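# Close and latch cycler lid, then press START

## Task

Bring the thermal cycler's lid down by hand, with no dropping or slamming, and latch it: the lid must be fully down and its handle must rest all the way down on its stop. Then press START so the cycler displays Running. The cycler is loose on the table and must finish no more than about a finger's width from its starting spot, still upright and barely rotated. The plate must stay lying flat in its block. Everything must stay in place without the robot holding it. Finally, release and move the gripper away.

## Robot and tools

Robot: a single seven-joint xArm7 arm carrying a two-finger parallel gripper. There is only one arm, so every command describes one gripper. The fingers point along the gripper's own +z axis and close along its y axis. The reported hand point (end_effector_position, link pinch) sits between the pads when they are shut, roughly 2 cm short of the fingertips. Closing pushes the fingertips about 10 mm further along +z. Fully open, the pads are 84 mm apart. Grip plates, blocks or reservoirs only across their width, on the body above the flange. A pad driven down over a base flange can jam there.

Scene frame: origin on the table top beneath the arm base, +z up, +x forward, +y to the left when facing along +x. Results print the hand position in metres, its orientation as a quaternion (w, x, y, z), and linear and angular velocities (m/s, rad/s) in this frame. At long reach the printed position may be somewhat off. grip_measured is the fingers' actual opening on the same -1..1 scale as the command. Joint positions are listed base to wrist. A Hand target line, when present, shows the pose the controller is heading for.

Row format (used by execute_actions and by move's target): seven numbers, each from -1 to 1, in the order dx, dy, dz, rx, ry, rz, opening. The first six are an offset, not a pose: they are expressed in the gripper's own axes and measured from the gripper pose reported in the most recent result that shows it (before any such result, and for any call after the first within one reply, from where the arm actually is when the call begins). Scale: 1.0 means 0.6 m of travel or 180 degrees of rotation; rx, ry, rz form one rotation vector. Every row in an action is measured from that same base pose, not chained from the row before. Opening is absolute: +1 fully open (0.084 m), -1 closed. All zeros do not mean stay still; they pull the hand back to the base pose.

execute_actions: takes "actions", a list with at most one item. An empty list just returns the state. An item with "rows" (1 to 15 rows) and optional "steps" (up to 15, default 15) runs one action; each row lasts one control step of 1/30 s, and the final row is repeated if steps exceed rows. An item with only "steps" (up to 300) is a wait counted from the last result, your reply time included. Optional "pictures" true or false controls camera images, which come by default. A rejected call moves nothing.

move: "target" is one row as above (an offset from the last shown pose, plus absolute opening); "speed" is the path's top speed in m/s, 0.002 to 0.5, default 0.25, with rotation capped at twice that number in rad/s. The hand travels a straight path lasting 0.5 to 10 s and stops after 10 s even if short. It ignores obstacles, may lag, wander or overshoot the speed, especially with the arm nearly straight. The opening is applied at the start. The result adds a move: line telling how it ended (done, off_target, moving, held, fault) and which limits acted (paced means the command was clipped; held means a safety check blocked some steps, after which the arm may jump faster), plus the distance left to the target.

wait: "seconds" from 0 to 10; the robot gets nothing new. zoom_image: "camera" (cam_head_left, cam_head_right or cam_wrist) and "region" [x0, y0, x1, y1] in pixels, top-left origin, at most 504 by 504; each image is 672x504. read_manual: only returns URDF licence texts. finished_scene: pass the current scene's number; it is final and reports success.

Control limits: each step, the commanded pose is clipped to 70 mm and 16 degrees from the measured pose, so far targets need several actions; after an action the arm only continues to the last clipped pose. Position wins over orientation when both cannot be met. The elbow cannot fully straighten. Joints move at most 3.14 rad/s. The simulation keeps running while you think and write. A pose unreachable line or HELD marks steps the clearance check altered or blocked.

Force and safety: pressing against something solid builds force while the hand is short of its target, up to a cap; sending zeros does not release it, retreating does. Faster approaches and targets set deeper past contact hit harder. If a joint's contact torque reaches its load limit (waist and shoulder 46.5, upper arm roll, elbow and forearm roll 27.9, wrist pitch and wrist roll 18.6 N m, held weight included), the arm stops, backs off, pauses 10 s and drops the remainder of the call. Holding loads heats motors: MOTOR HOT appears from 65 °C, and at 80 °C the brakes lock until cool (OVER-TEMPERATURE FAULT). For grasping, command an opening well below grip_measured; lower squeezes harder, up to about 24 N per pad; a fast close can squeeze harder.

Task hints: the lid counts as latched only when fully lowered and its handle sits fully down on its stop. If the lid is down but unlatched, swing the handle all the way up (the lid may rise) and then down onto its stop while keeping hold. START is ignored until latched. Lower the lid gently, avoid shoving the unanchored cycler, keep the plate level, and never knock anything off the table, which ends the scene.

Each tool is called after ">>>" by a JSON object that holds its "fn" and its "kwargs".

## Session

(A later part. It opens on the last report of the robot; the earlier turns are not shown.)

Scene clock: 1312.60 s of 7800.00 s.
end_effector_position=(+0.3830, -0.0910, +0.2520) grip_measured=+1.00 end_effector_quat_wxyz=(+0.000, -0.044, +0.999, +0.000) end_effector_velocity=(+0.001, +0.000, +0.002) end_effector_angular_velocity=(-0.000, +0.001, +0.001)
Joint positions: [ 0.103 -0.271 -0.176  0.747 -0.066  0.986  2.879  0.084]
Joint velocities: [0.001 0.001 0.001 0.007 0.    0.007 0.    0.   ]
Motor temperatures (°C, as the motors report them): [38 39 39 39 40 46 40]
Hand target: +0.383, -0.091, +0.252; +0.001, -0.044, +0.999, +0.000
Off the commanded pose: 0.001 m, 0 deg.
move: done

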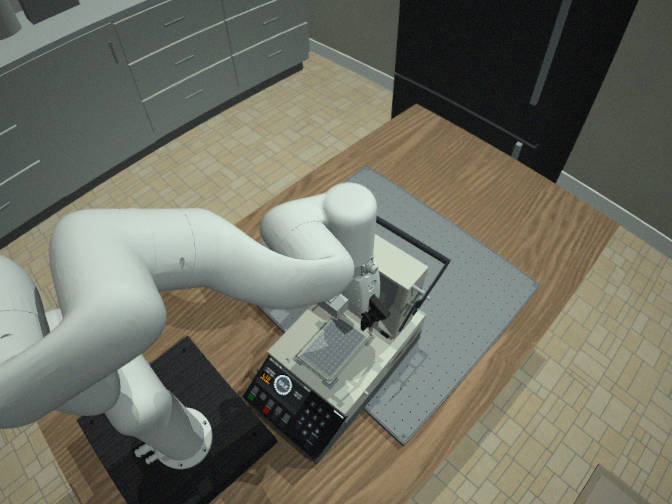

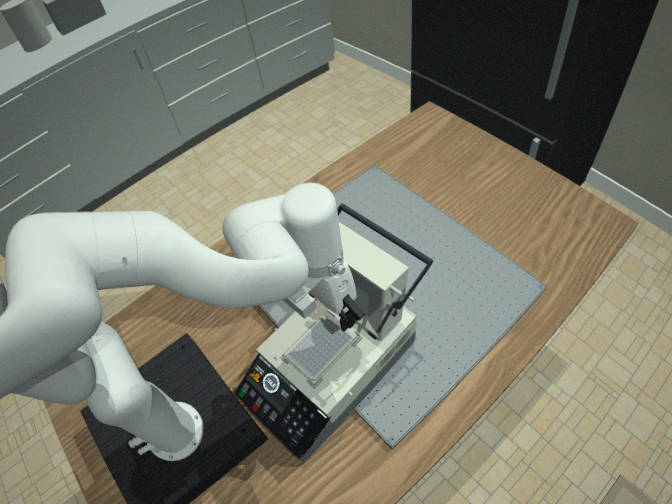

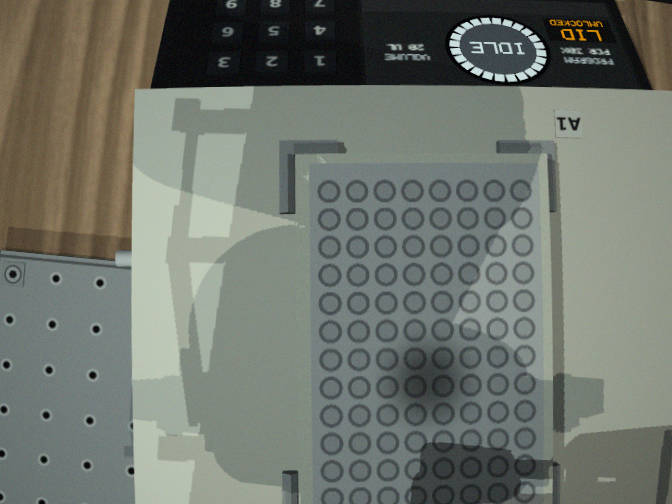

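>>> {"fn": "move", "kwargs": {"target": [0.02,0,-0.3,0,0,0,0.2]}}

>>> {"fn": "move", "kwargs": {"target": [0,0,0,0,0,-0.5,0.2]}}

>>> {"fn": "move", "kwargs": {"target": [0,-0.27,0.04,-0.13,0,0,0.2], "speed": 0.15}}

Scene clock: 1314.93 s of 7800.00 s.
end_effector_position=(+0.3712, -0.0914, +0.4316) grip_measured=+0.19 end_effector_quat_wxyz=(+0.000, -0.045, +0.999, +0.001) end_effector_velocity=(+0.000, +0.000, +0.004) end_effector_angular_velocity=(+0.000, -0.004, +0.001)
Joint positions: [ 0.107 -0.371 -0.151  1.177 -0.063  1.517  2.878  0.052]
Joint velocities: [ 0.001  0.     0.     0.011  0.001  0.007 -0.    -0.   ]
Motor temperatures (°C, as the motors report them): [38 39 39 40 40 46 40]
Hand target: +0.371, -0.091, +0.432; +0.001, -0.045, +0.999, +0.001
Off the commanded pose: 0.001 m, 0 deg.
move: done

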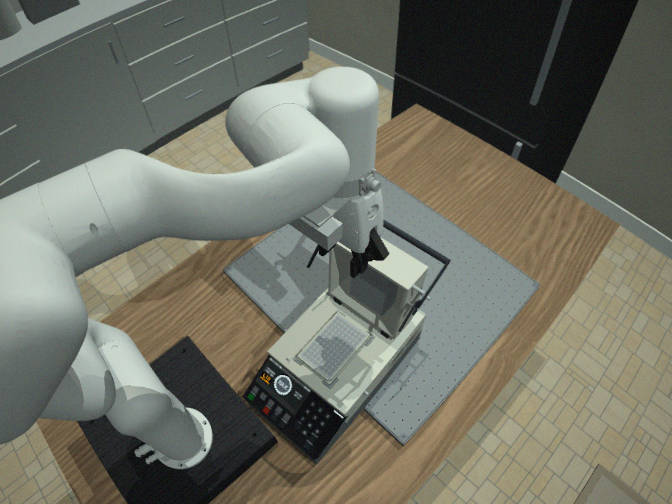

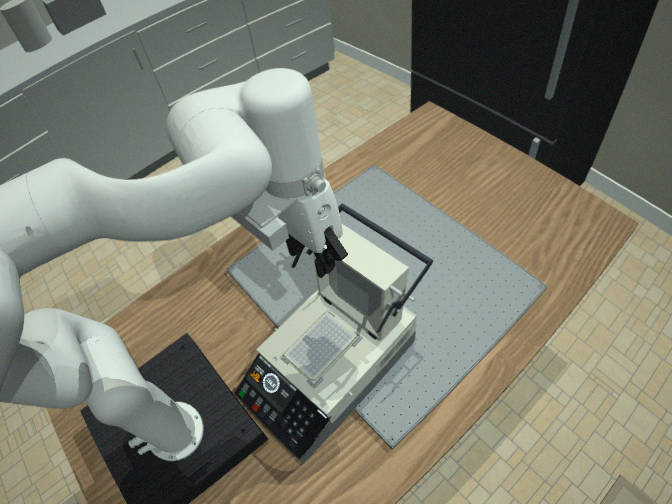

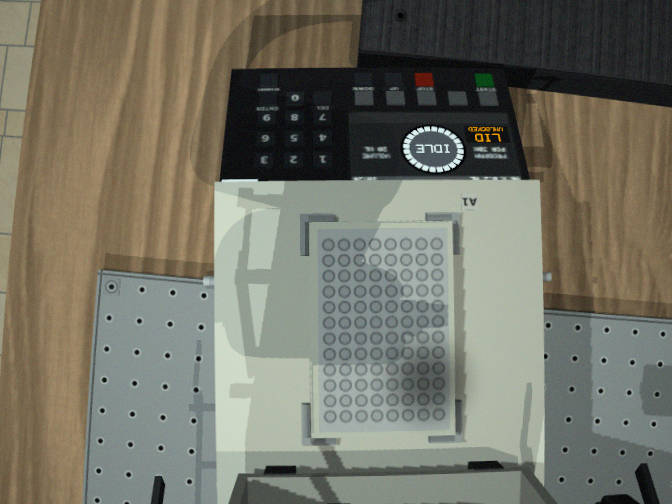

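Scene clock: 1318.53 s of 7800.00 s.
end_effector_position=(+0.3711, -0.0914, +0.4317) grip_measured=+0.19 end_effector_quat_wxyz=(-0.001, +0.738, -0.675, -0.000) end_effector_velocity=(-0.000, +0.000, +0.000) end_effector_angular_velocity=(+0.001, +0.001, +0.009)
Joint positions: [ 0.374 -0.396 -0.353  1.179 -0.145  1.527  1.389  0.052]
Joint velocities: [ 0.001 -0.    -0.002  0.001  0.001  0.002 -0.009 -0.   ]
Motor temperatures (°C, as the motors report them): [38 39 39 40 40 46 40]
Hand target: +0.371, -0.091, +0.432; -0.001, +0.738, -0.675, -0.000
Off the commanded pose: 0.000 m, 0 deg.
move: done

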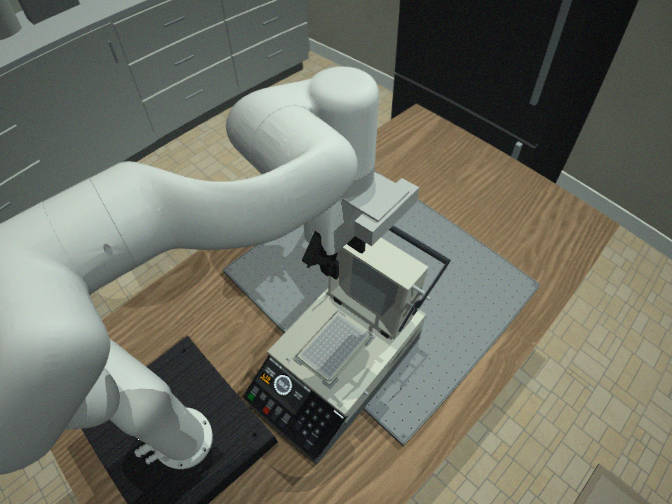

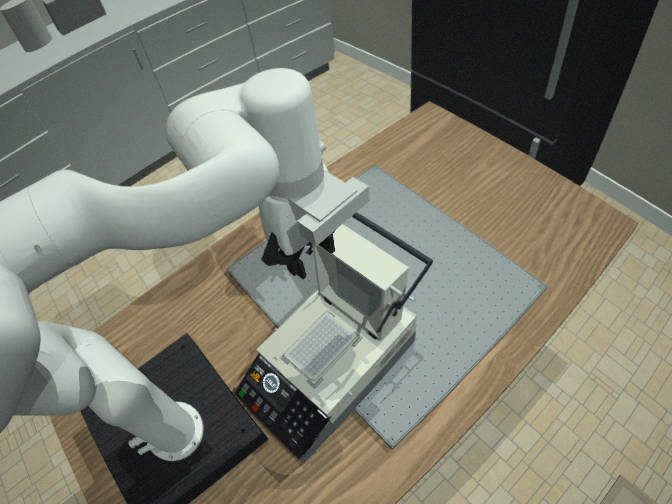

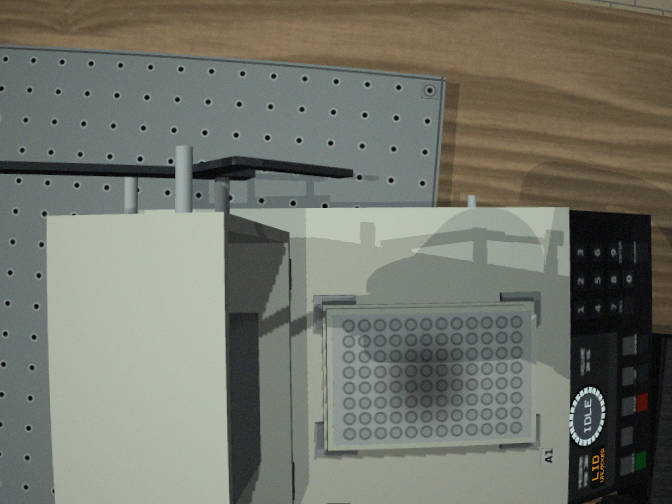

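Scene clock: 1320.57 s of 7800.00 s.
end_effector_position=(+0.5316, -0.0777, +0.4059) grip_measured=+0.19 end_effector_quat_wxyz=(+0.146, +0.724, -0.661, -0.133) end_effector_velocity=(+0.001, +0.000, +0.001) end_effector_angular_velocity=(+0.003, +0.014, -0.003)
Joint positions: [ 0.159  0.798 -0.382  2.668  0.149  2.249  1.253  0.052]
Joint velocities: [-0.101  0.193  0.041  0.373  0.041  0.182  0.021  0.   ]
Motor temperatures (°C, as the motors report them): [38 39 39 40 40 46 40]
Hand target: +0.532, -0.078, +0.406; +0.146, +0.724, -0.661, -0.134
Off the commanded pose: 0.002 m, 1 deg.
move: done

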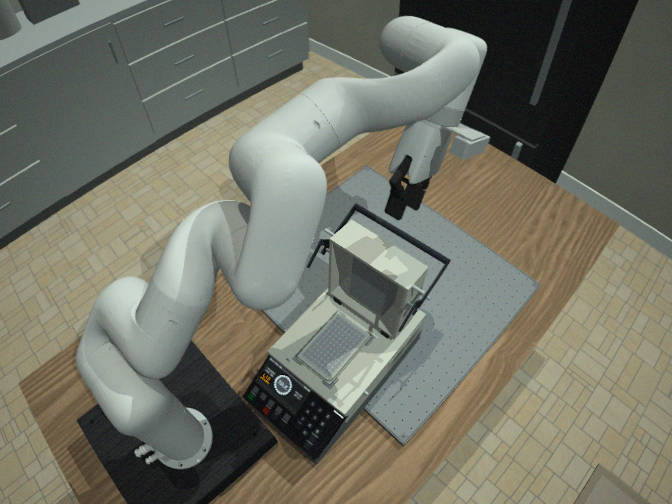

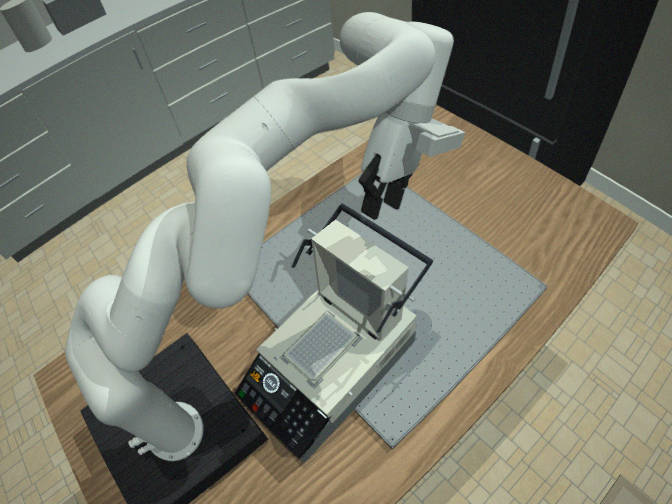

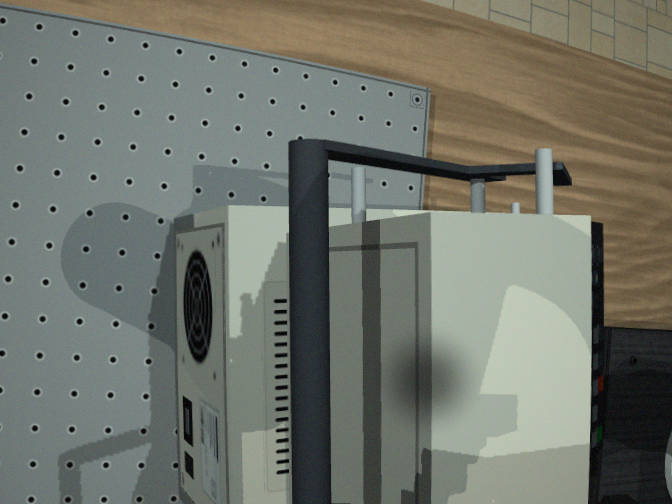

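>>> {"fn": "move", "kwargs": {"target": [0,-0.065,0.05,0,0,0,0.2], "speed": 0.08}}

>>> {"fn": "move", "kwargs": {"target": [0,0,0.05,0,0,0,0.2], "speed": 0.03}}

Scene clock: 1323.03 s of 7800.00 s.
end_effector_position=(+0.5556, -0.0757, +0.3636) grip_measured=+0.19 end_effector_quat_wxyz=(+0.145, +0.724, -0.661, -0.133) end_effector_velocity=(+0.001, +0.000, -0.002) end_effector_angular_velocity=(+0.001, -0.000, -0.000)
Joint positions: [ 0.155  0.875 -0.373  2.674  0.166  2.178  1.272  0.052]
Joint velocities: [-0.004  0.01   0.002  0.014  0.003  0.004  0.002  0.   ]
Motor temperatures (°C, as the motors report them): [38 39 39 40 40 46 40]
Hand target: +0.556, -0.076, +0.363; +0.145, +0.724, -0.661, -0.133
Off the commanded pose: 0.001 m, 0 deg.
move: done

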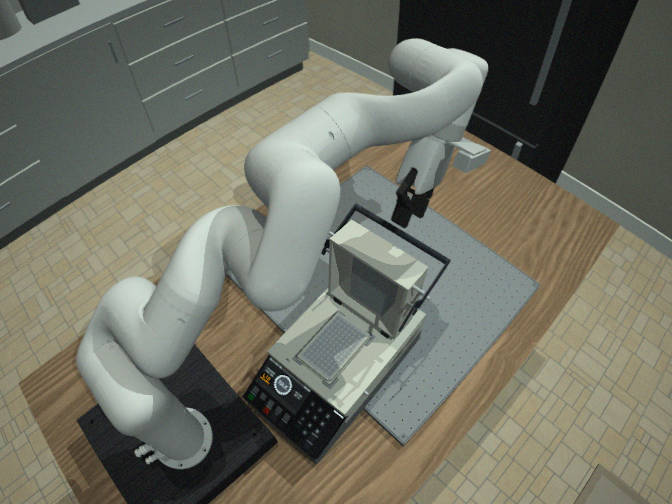

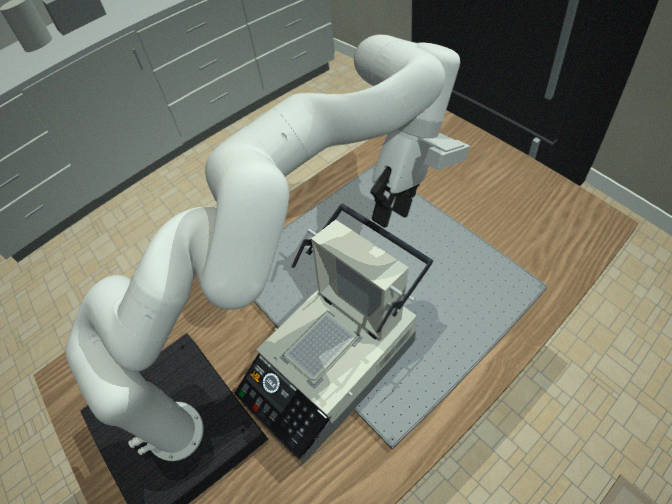

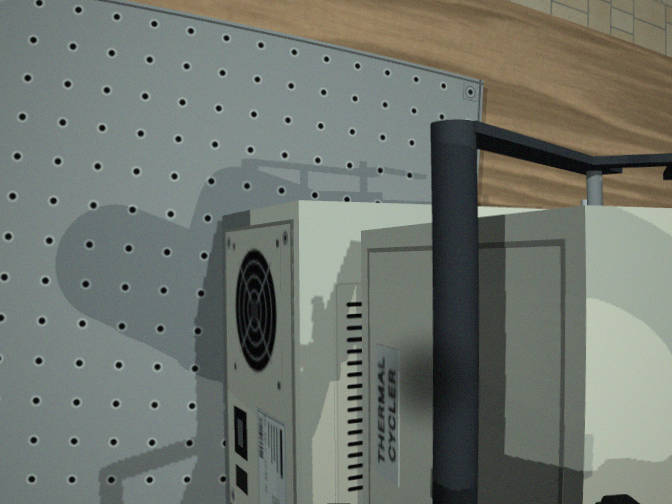

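Scene clock: 1324.33 s of 7800.00 s.
end_effector_position=(+0.5443, -0.0767, +0.3362) grip_measured=+0.19 end_effector_quat_wxyz=(+0.145, +0.724, -0.661, -0.133) end_effector_velocity=(-0.001, -0.000, -0.001) end_effector_angular_velocity=(+0.000, -0.004, -0.000)
Joint positions: [ 0.264  0.669 -0.407  2.213  0.12   1.936  1.259  0.052]
Joint velocities: [ 0.005 -0.011 -0.001 -0.02  -0.002 -0.013  0.     0.   ]
Motor temperatures (°C, as the motors report them): [38 39 39 40 40 46 40]
Hand target: +0.544, -0.077, +0.336; +0.145, +0.724, -0.661, -0.133
Off the commanded pose: 0.000 m, 0 deg.
move: done

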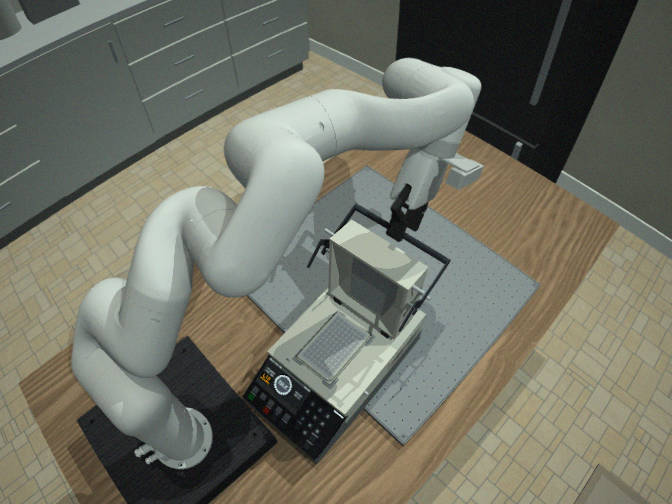

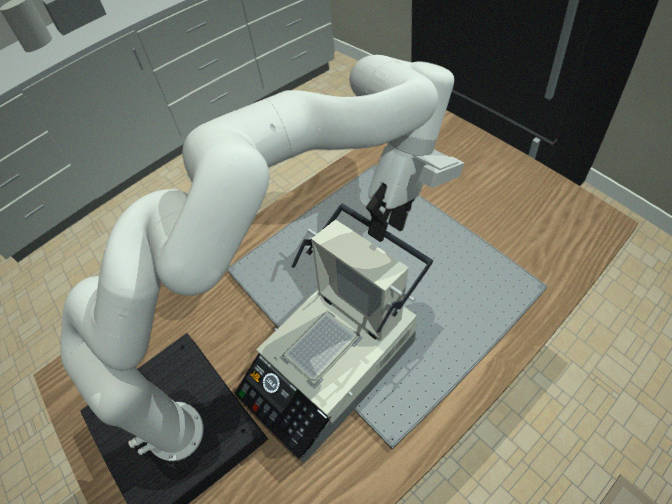

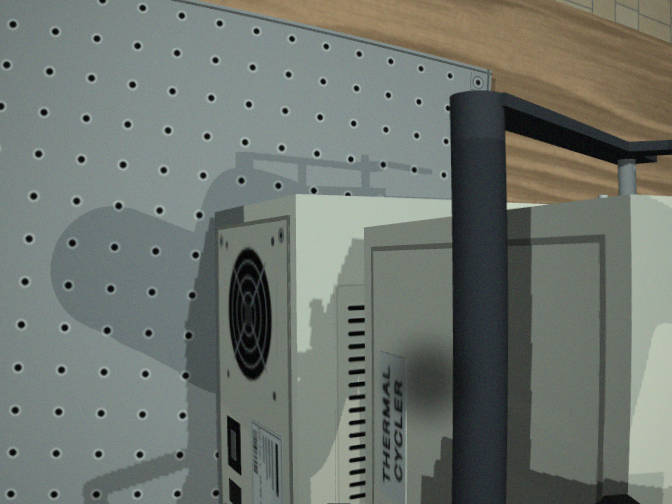

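>>> {"fn": "move", "kwargs": {"target": [0,-0.006,0.008,0,0,0,0.2], "speed": 0.02}}

>>> {"fn": "move", "kwargs": {"target": [0,0,0,0,0,0,-1]}}

>>> {"fn": "move", "kwargs": {"target": [0,0.075,0,0.06,0,0,-1], "speed": 0.02}}

Scene clock: 1326.97 s of 7800.00 s.
end_effector_position=(+0.5457, -0.0766, +0.3304) grip_measured=+0.19 end_effector_quat_wxyz=(+0.145, +0.724, -0.661, -0.133) end_effector_velocity=(+0.000, -0.001, +0.000) end_effector_angular_velocity=(-0.001, -0.003, -0.001)
Joint positions: [ 0.266  0.671 -0.406  2.2    0.121  1.921  1.26   0.052]
Joint velocities: [-0.    -0.001 -0.001 -0.001  0.    -0.003  0.     0.   ]
Motor temperatures (°C, as the motors report them): [38 39 39 40 40 46 40]
Hand target: +0.546, -0.077, +0.330; +0.145, +0.724, -0.661, -0.133
Off the commanded pose: 0.000 m, 0 deg.
move: done

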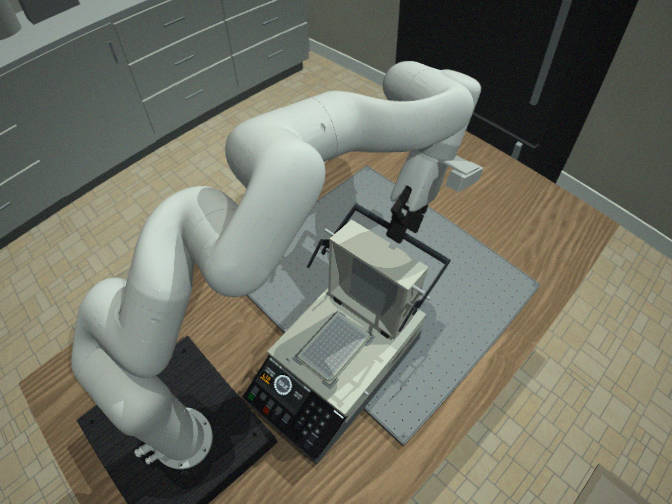

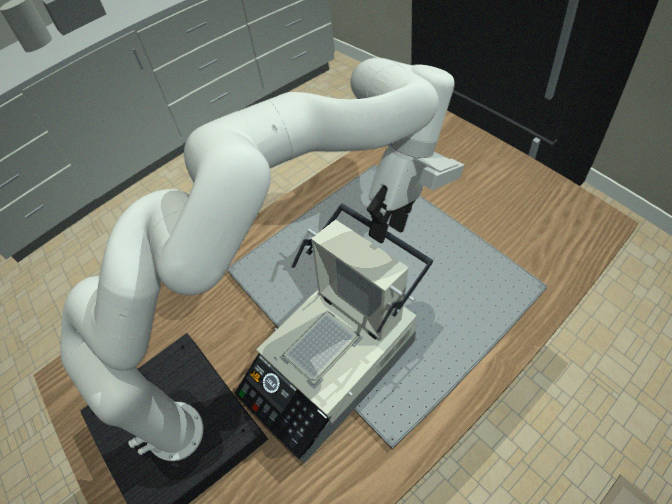

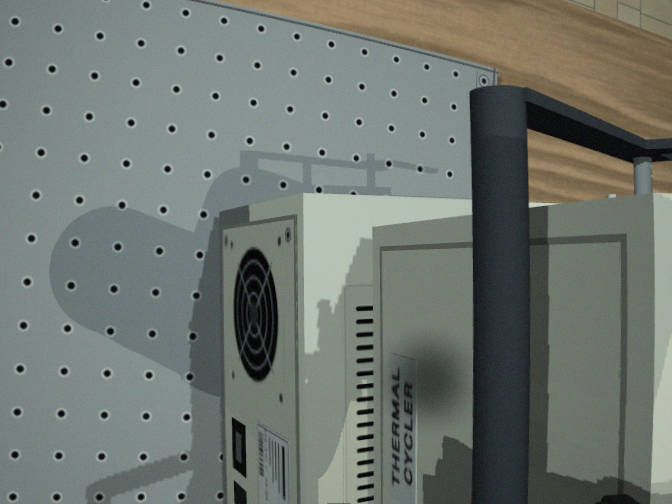

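Scene clock: 1327.47 s of 7800.00 s.
end_effector_position=(+0.5455, -0.0766, +0.3302) grip_measured=-0.74 end_effector_quat_wxyz=(+0.146, +0.724, -0.661, -0.134) end_effector_velocity=(+0.000, -0.000, -0.001) end_effector_angular_velocity=(-0.002, +0.000, -0.000)
Joint positions: [ 0.266  0.671 -0.406  2.199  0.121  1.922  1.26   0.011]
Joint velocities: [ 0.001  0.002 -0.001 -0.    -0.    -0.001  0.001  0.   ]
Motor temperatures (°C, as the motors report them): [38 39 39 40 40 46 40]
Hand target: +0.546, -0.077, +0.330; +0.145, +0.724, -0.661, -0.133
Off the commanded pose: 0.000 m, 0 deg.
move: done

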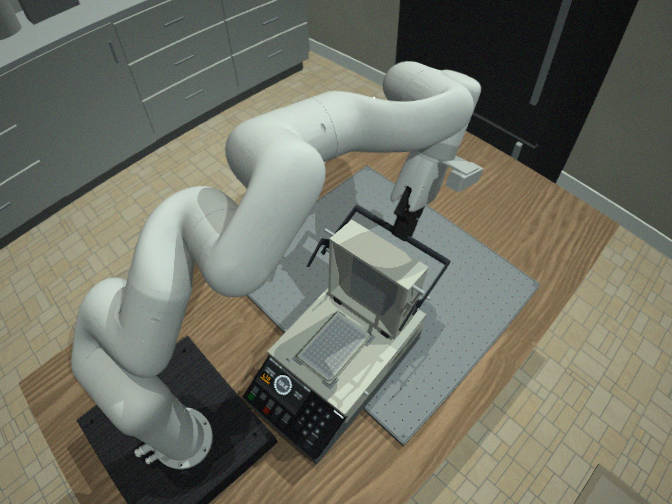

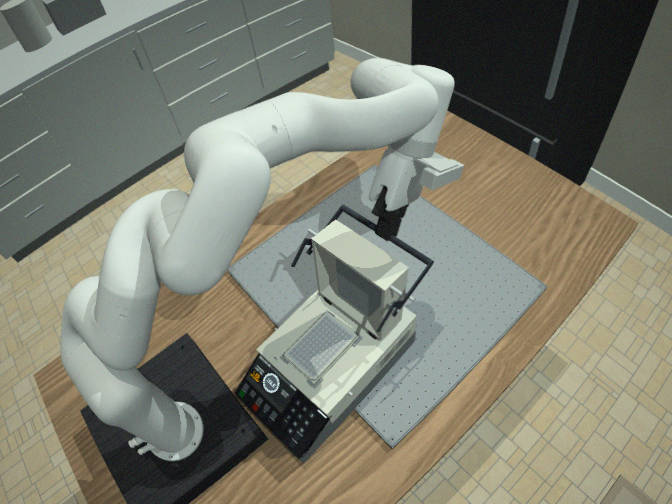

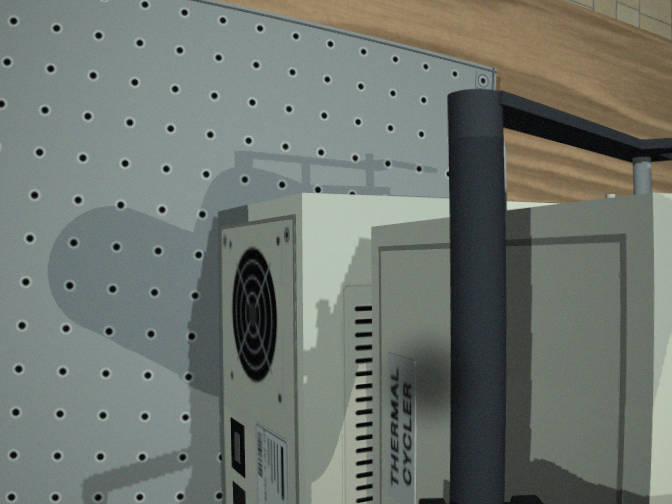

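Scene clock: 1332.40 s of 7800.00 s.
end_effector_position=(+0.5043, -0.0802, +0.3481) grip_measured=-0.74 end_effector_quat_wxyz=(+0.077, +0.734, -0.671, -0.071) end_effector_velocity=(+0.000, +0.000, +0.001) end_effector_angular_velocity=(-0.000, -0.008, +0.002)
Joint positions: [ 0.383  0.264 -0.435  1.648  0.043  1.582  1.289  0.011]
Joint velocities: [ 0.003 -0.009  0.    -0.009 -0.002 -0.009  0.001 -0.   ]
Motor temperatures (°C, as the motors report them): [38 39 39 40 40 46 40]
Hand target: +0.504, -0.080, +0.348; +0.077, +0.734, -0.671, -0.070
Off the commanded pose: 0.000 m, 0 deg.
move: done

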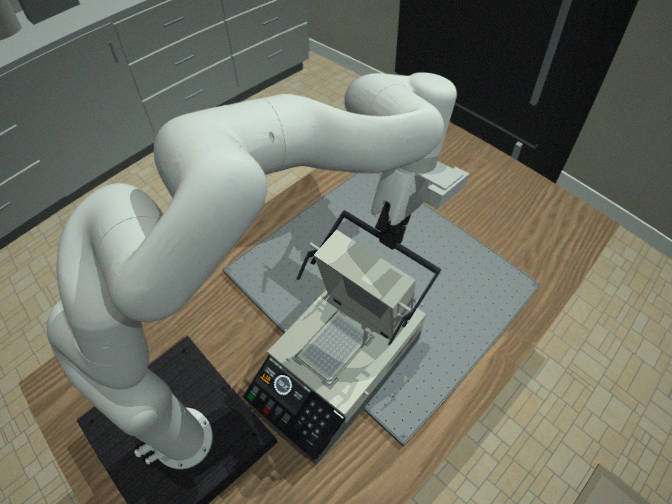

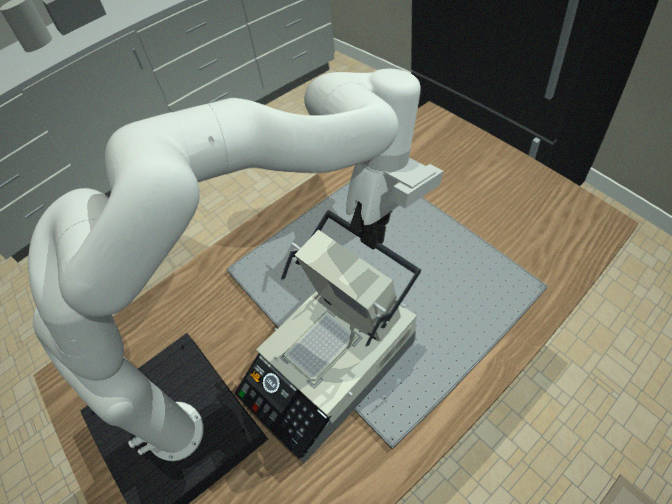

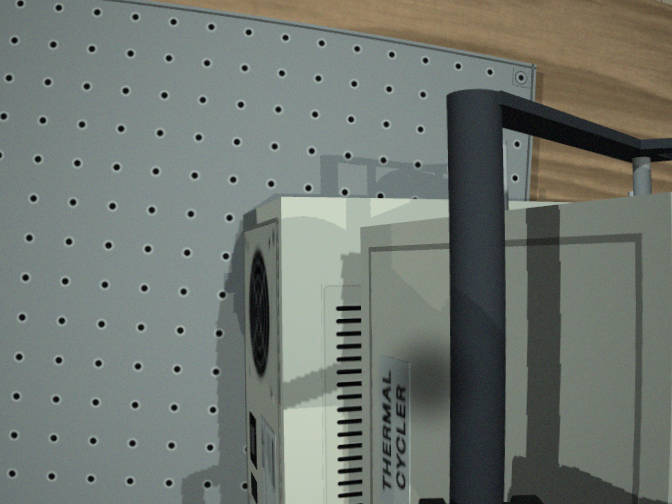

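>>> {"fn": "move", "kwargs": {"target": [0,0.102,0.017,0.065,0,0,-1], "speed": 0.02}}

>>> {"fn": "move", "kwargs": {"target": [0,0.095,0.04,0.08,0,0,-1], "speed": 0.02}}

Scene clock: 1340.63 s of 7800.00 s.
end_effector_position=(+0.4426, -0.0858, +0.3514) grip_measured=-0.74 end_effector_quat_wxyz=(+0.003, +0.738, -0.675, -0.002) end_effector_velocity=(-0.001, +0.000, -0.000) end_effector_angular_velocity=(+0.001, -0.003, -0.000)
Joint positions: [ 0.419 -0.157 -0.422  1.163 -0.081  1.286  1.363  0.011]
Joint velocities: [-0.    -0.008  0.001 -0.009 -0.002 -0.004  0.002 -0.   ]
Motor temperatures (°C, as the motors report them): [38 39 39 40 40 46 40]
Hand target: +0.443, -0.086, +0.351; +0.003, +0.738, -0.675, -0.001
Off the commanded pose: 0.001 m, 0 deg.
move: done

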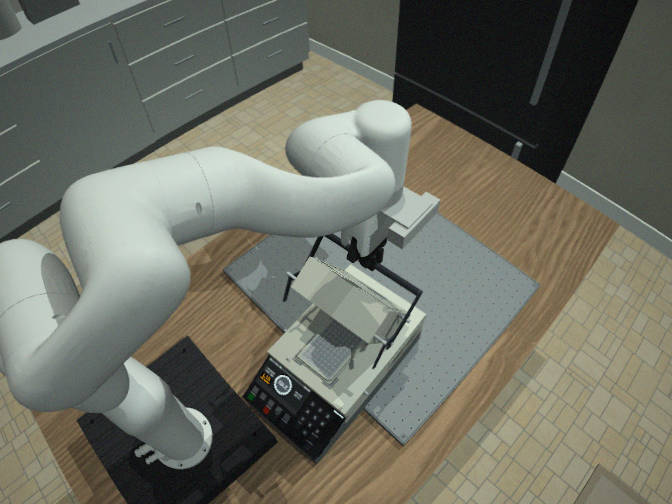

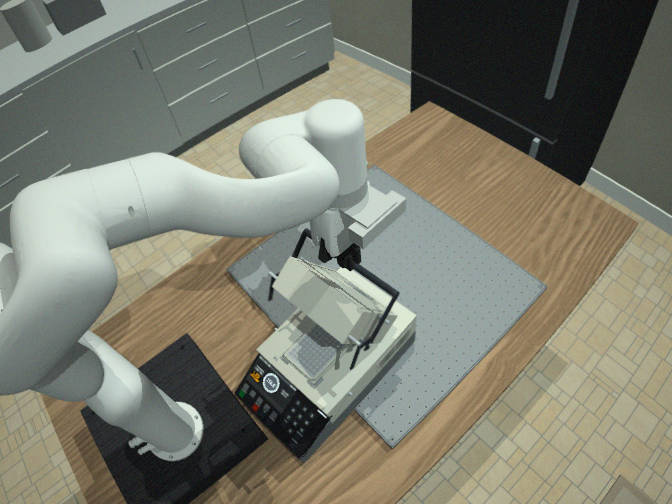

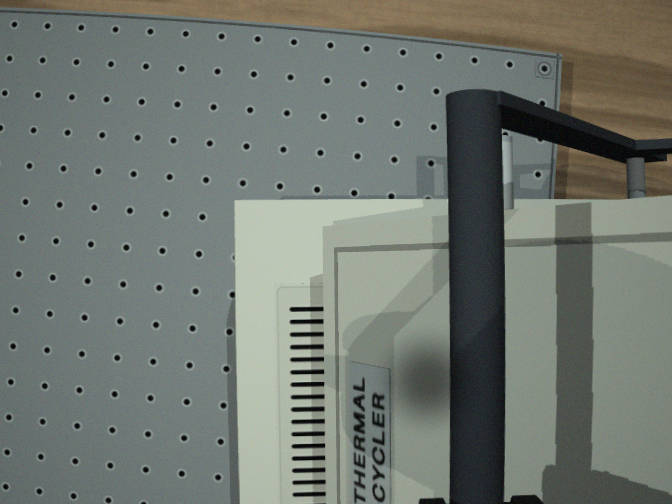

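Scene clock: 1347.13 s of 7800.00 s.
end_effector_position=(+0.3856, -0.0913, +0.3283) grip_measured=-0.74 end_effector_quat_wxyz=(-0.089, +0.732, -0.670, +0.083) end_effector_velocity=(-0.001, -0.000, -0.000) end_effector_angular_velocity=(-0.001, -0.004, +0.001)
Joint positions: [ 0.347 -0.557 -0.401  0.699 -0.194  0.96   1.403  0.011]
Joint velocities: [-0.002 -0.006  0.001 -0.007 -0.003 -0.005  0.    -0.   ]
Motor temperatures (°C, as the motors report them): [38 39 39 40 40 46 40]
Hand target: +0.385, -0.091, +0.328; -0.089, +0.732, -0.670, +0.083
Off the commanded pose: 0.001 m, 0 deg.
move: done

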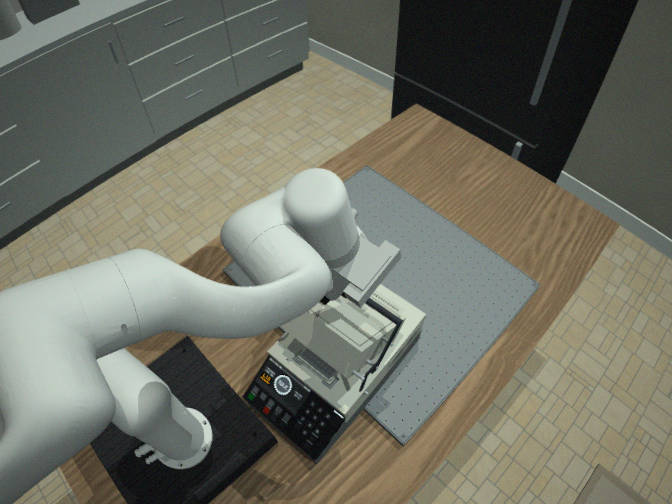

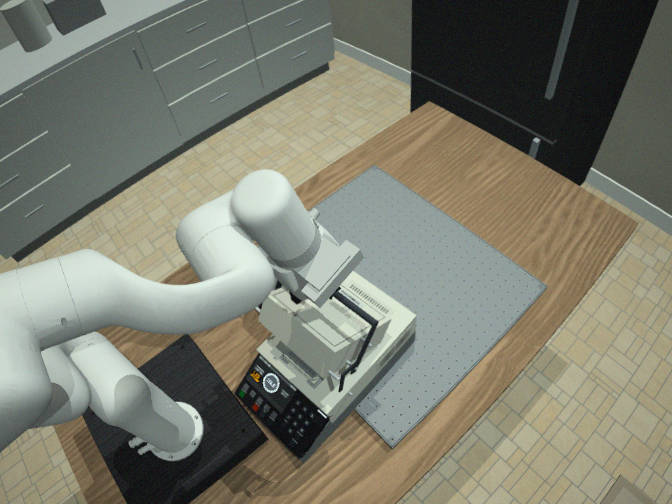

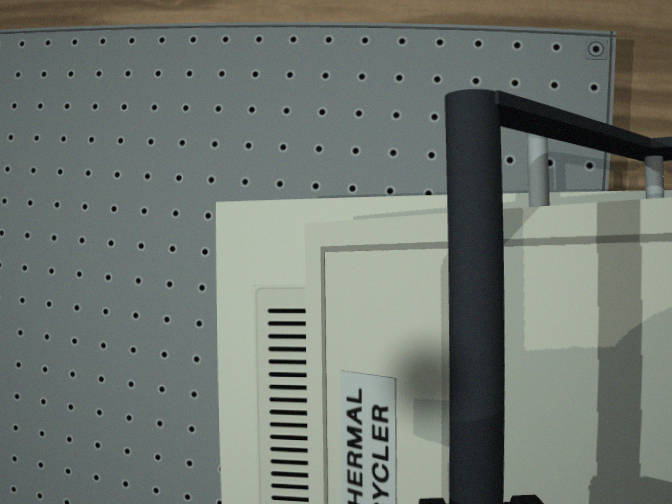

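>>> {"fn": "move", "kwargs": {"target": [0,0.066,0.046,0,0,0,-1], "speed": 0.015}}

>>> {"fn": "zoom_image", "kwargs": {"camera": "cam_head_right", "region": [270,290,430,450]}}

Scene clock: 1351.80 s of 7800.00 s.
end_effector_position=(+0.3537, -0.0944, +0.2919) grip_measured=-0.74 end_effector_quat_wxyz=(-0.089, +0.732, -0.670, +0.083) end_effector_velocity=(-0.000, +0.000, -0.000) end_effector_angular_velocity=(-0.000, -0.003, +0.000)
Joint positions: [ 0.299 -0.647 -0.41   0.537 -0.237  0.889  1.398  0.012]
Joint velocities: [-0.001 -0.003 -0.    -0.003 -0.001 -0.003  0.    -0.   ]
Motor temperatures (°C, as the motors report them): [38 39 39 40 40 46 40]
Hand target: +0.354, -0.094, +0.292; -0.089, +0.732, -0.670, +0.083
Off the commanded pose: 0.000 m, 0 deg.
move: done

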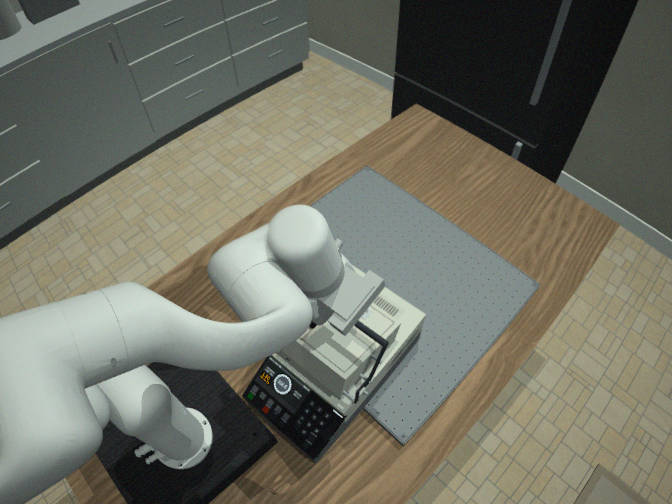

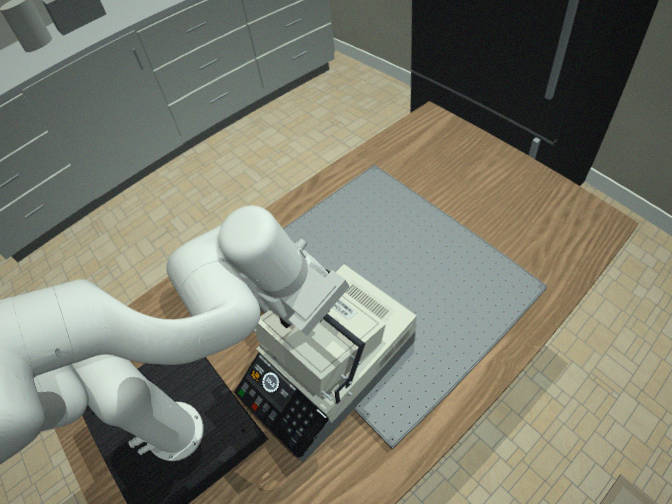

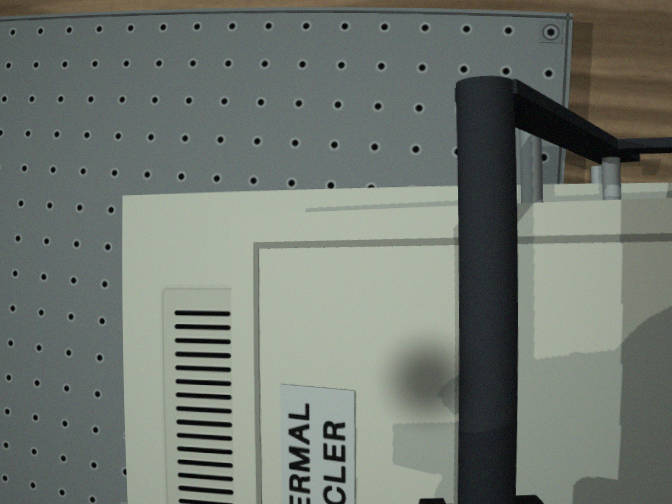

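Region (270, 290, 430, 450) of cam_head_right's 672x504 image, scaled by 3.150, with more detail than that image has.

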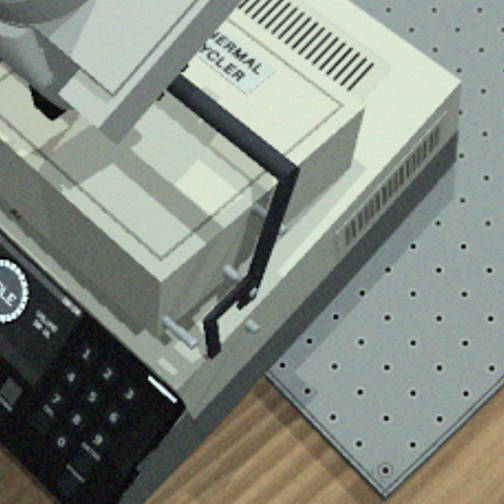

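>>> {"fn": "move", "kwargs": {"target": [0,0.024,0.004,0,0,0,-1], "speed": 0.008}}

>>> {"fn": "zoom_image", "kwargs": {"camera": "cam_head_right", "region": [270,290,430,450]}}

Scene clock: 1355.10 s of 7800.00 s.
end_effector_position=(+0.3403, -0.0952, +0.2859) grip_measured=-0.74 end_effector_quat_wxyz=(-0.088, +0.732, -0.670, +0.083) end_effector_velocity=(-0.000, -0.001, +0.001) end_effector_angular_velocity=(+0.000, -0.002, -0.002)
Joint positions: [ 0.279 -0.694 -0.41   0.492 -0.252  0.893  1.395  0.011]
Joint velocities: [-0.003 -0.003  0.    -0.001  0.    -0.001 -0.001 -0.   ]
Motor temperatures (°C, as the motors report them): [38 39 39 39 40 46 40]
Hand target: +0.340, -0.096, +0.286; -0.089, +0.732, -0.670, +0.083
Off the commanded pose: 0.000 m, 0 deg.
move: done

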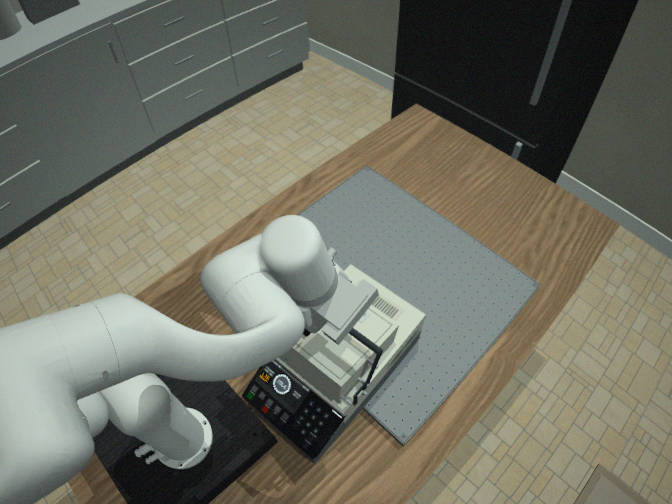

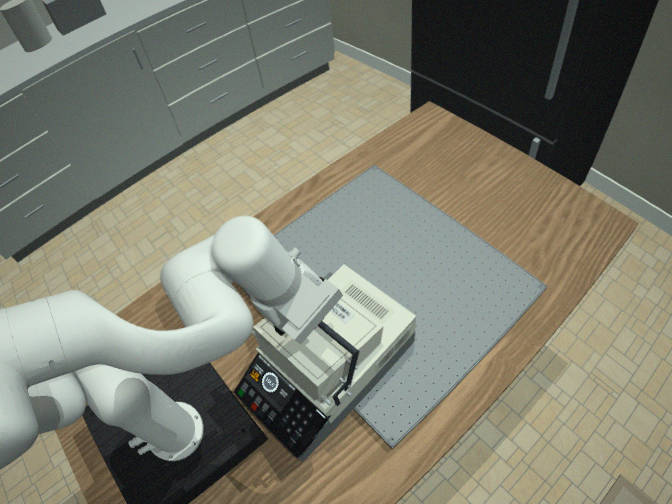

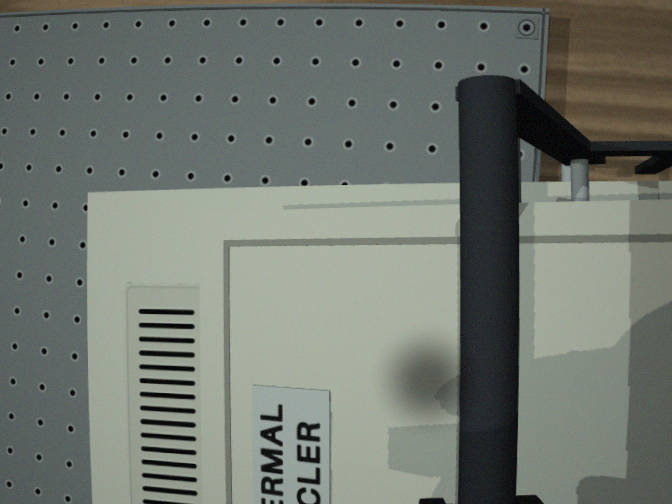

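Region (270, 290, 430, 450) of cam_head_right's 672x504 image, scaled by 3.150, with more detail than that image has.

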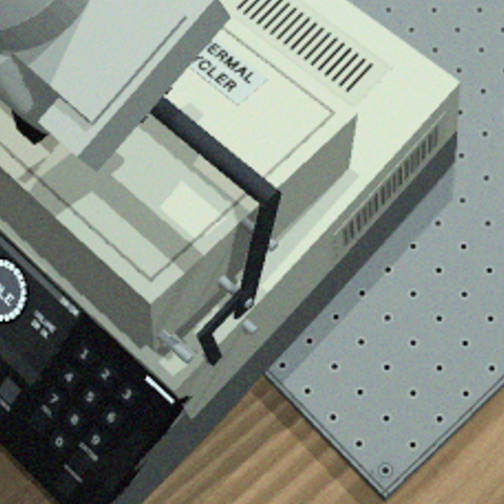

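>>> {"fn": "move", "kwargs": {"target": [0,0.013,0.018,0,0,0,-1], "speed": 0.006}}

>>> {"fn": "zoom_image", "kwargs": {"camera": "cam_head_right", "region": [270,290,430,450]}}

Scene clock: 1358.63 s of 7800.00 s.
end_effector_position=(+0.3355, -0.0959, +0.2738) grip_measured=-0.74 end_effector_quat_wxyz=(-0.089, +0.732, -0.670, +0.083) end_effector_velocity=(-0.001, +0.000, -0.001) end_effector_angular_velocity=(+0.001, +0.002, +0.000)
Joint positions: [ 0.269 -0.7   -0.419  0.453 -0.264  0.86   1.392  0.012]
Joint velocities: [-0.001 -0.001 -0.001 -0.004 -0.    -0.001 -0.     0.   ]
Motor temperatures (°C, as the motors report them): [38 39 39 39 40 46 40]
Hand target: +0.335, -0.096, +0.274; -0.088, +0.732, -0.670, +0.083
Off the commanded pose: 0.000 m, 0 deg.
move: done

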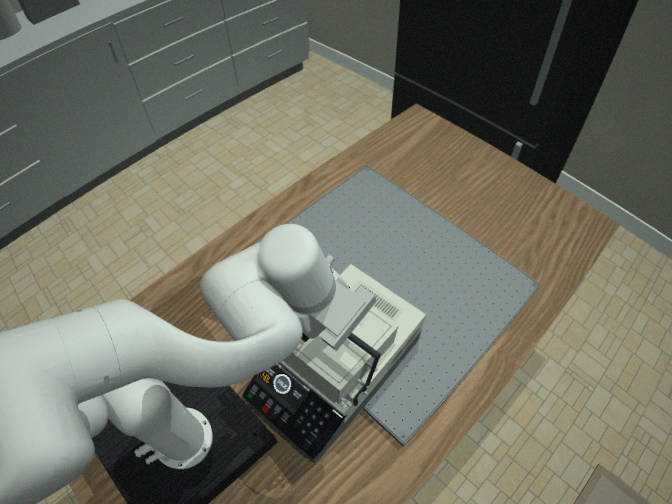

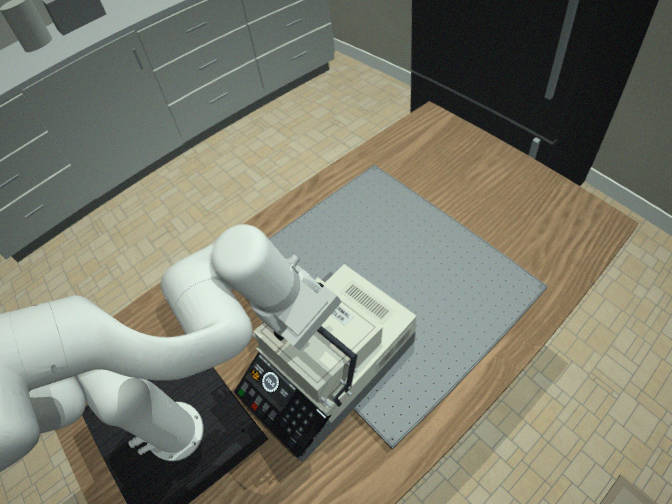

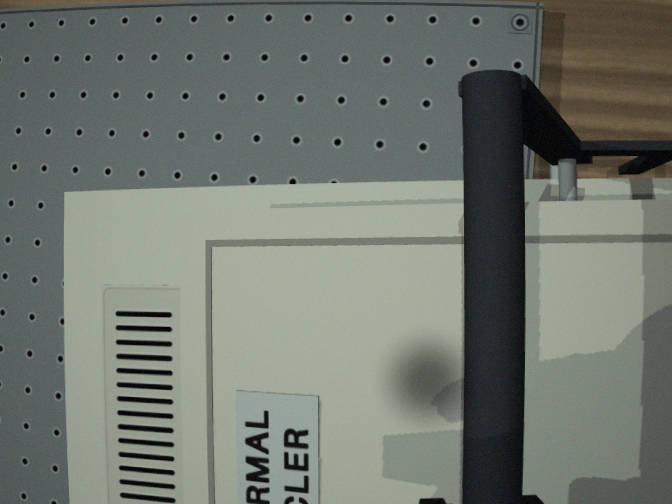

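Region (270, 290, 430, 450) of cam_head_right's 672x504 image, scaled by 3.150, with more detail than that image has.

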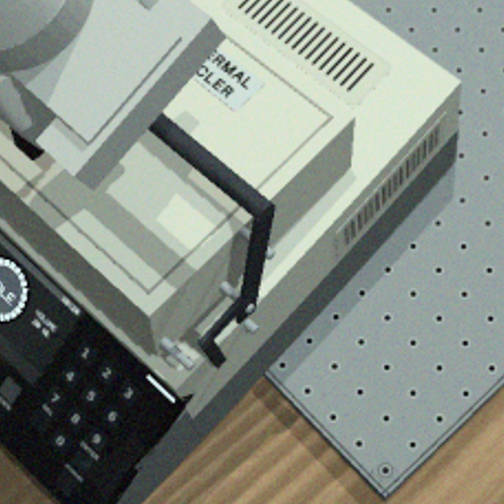

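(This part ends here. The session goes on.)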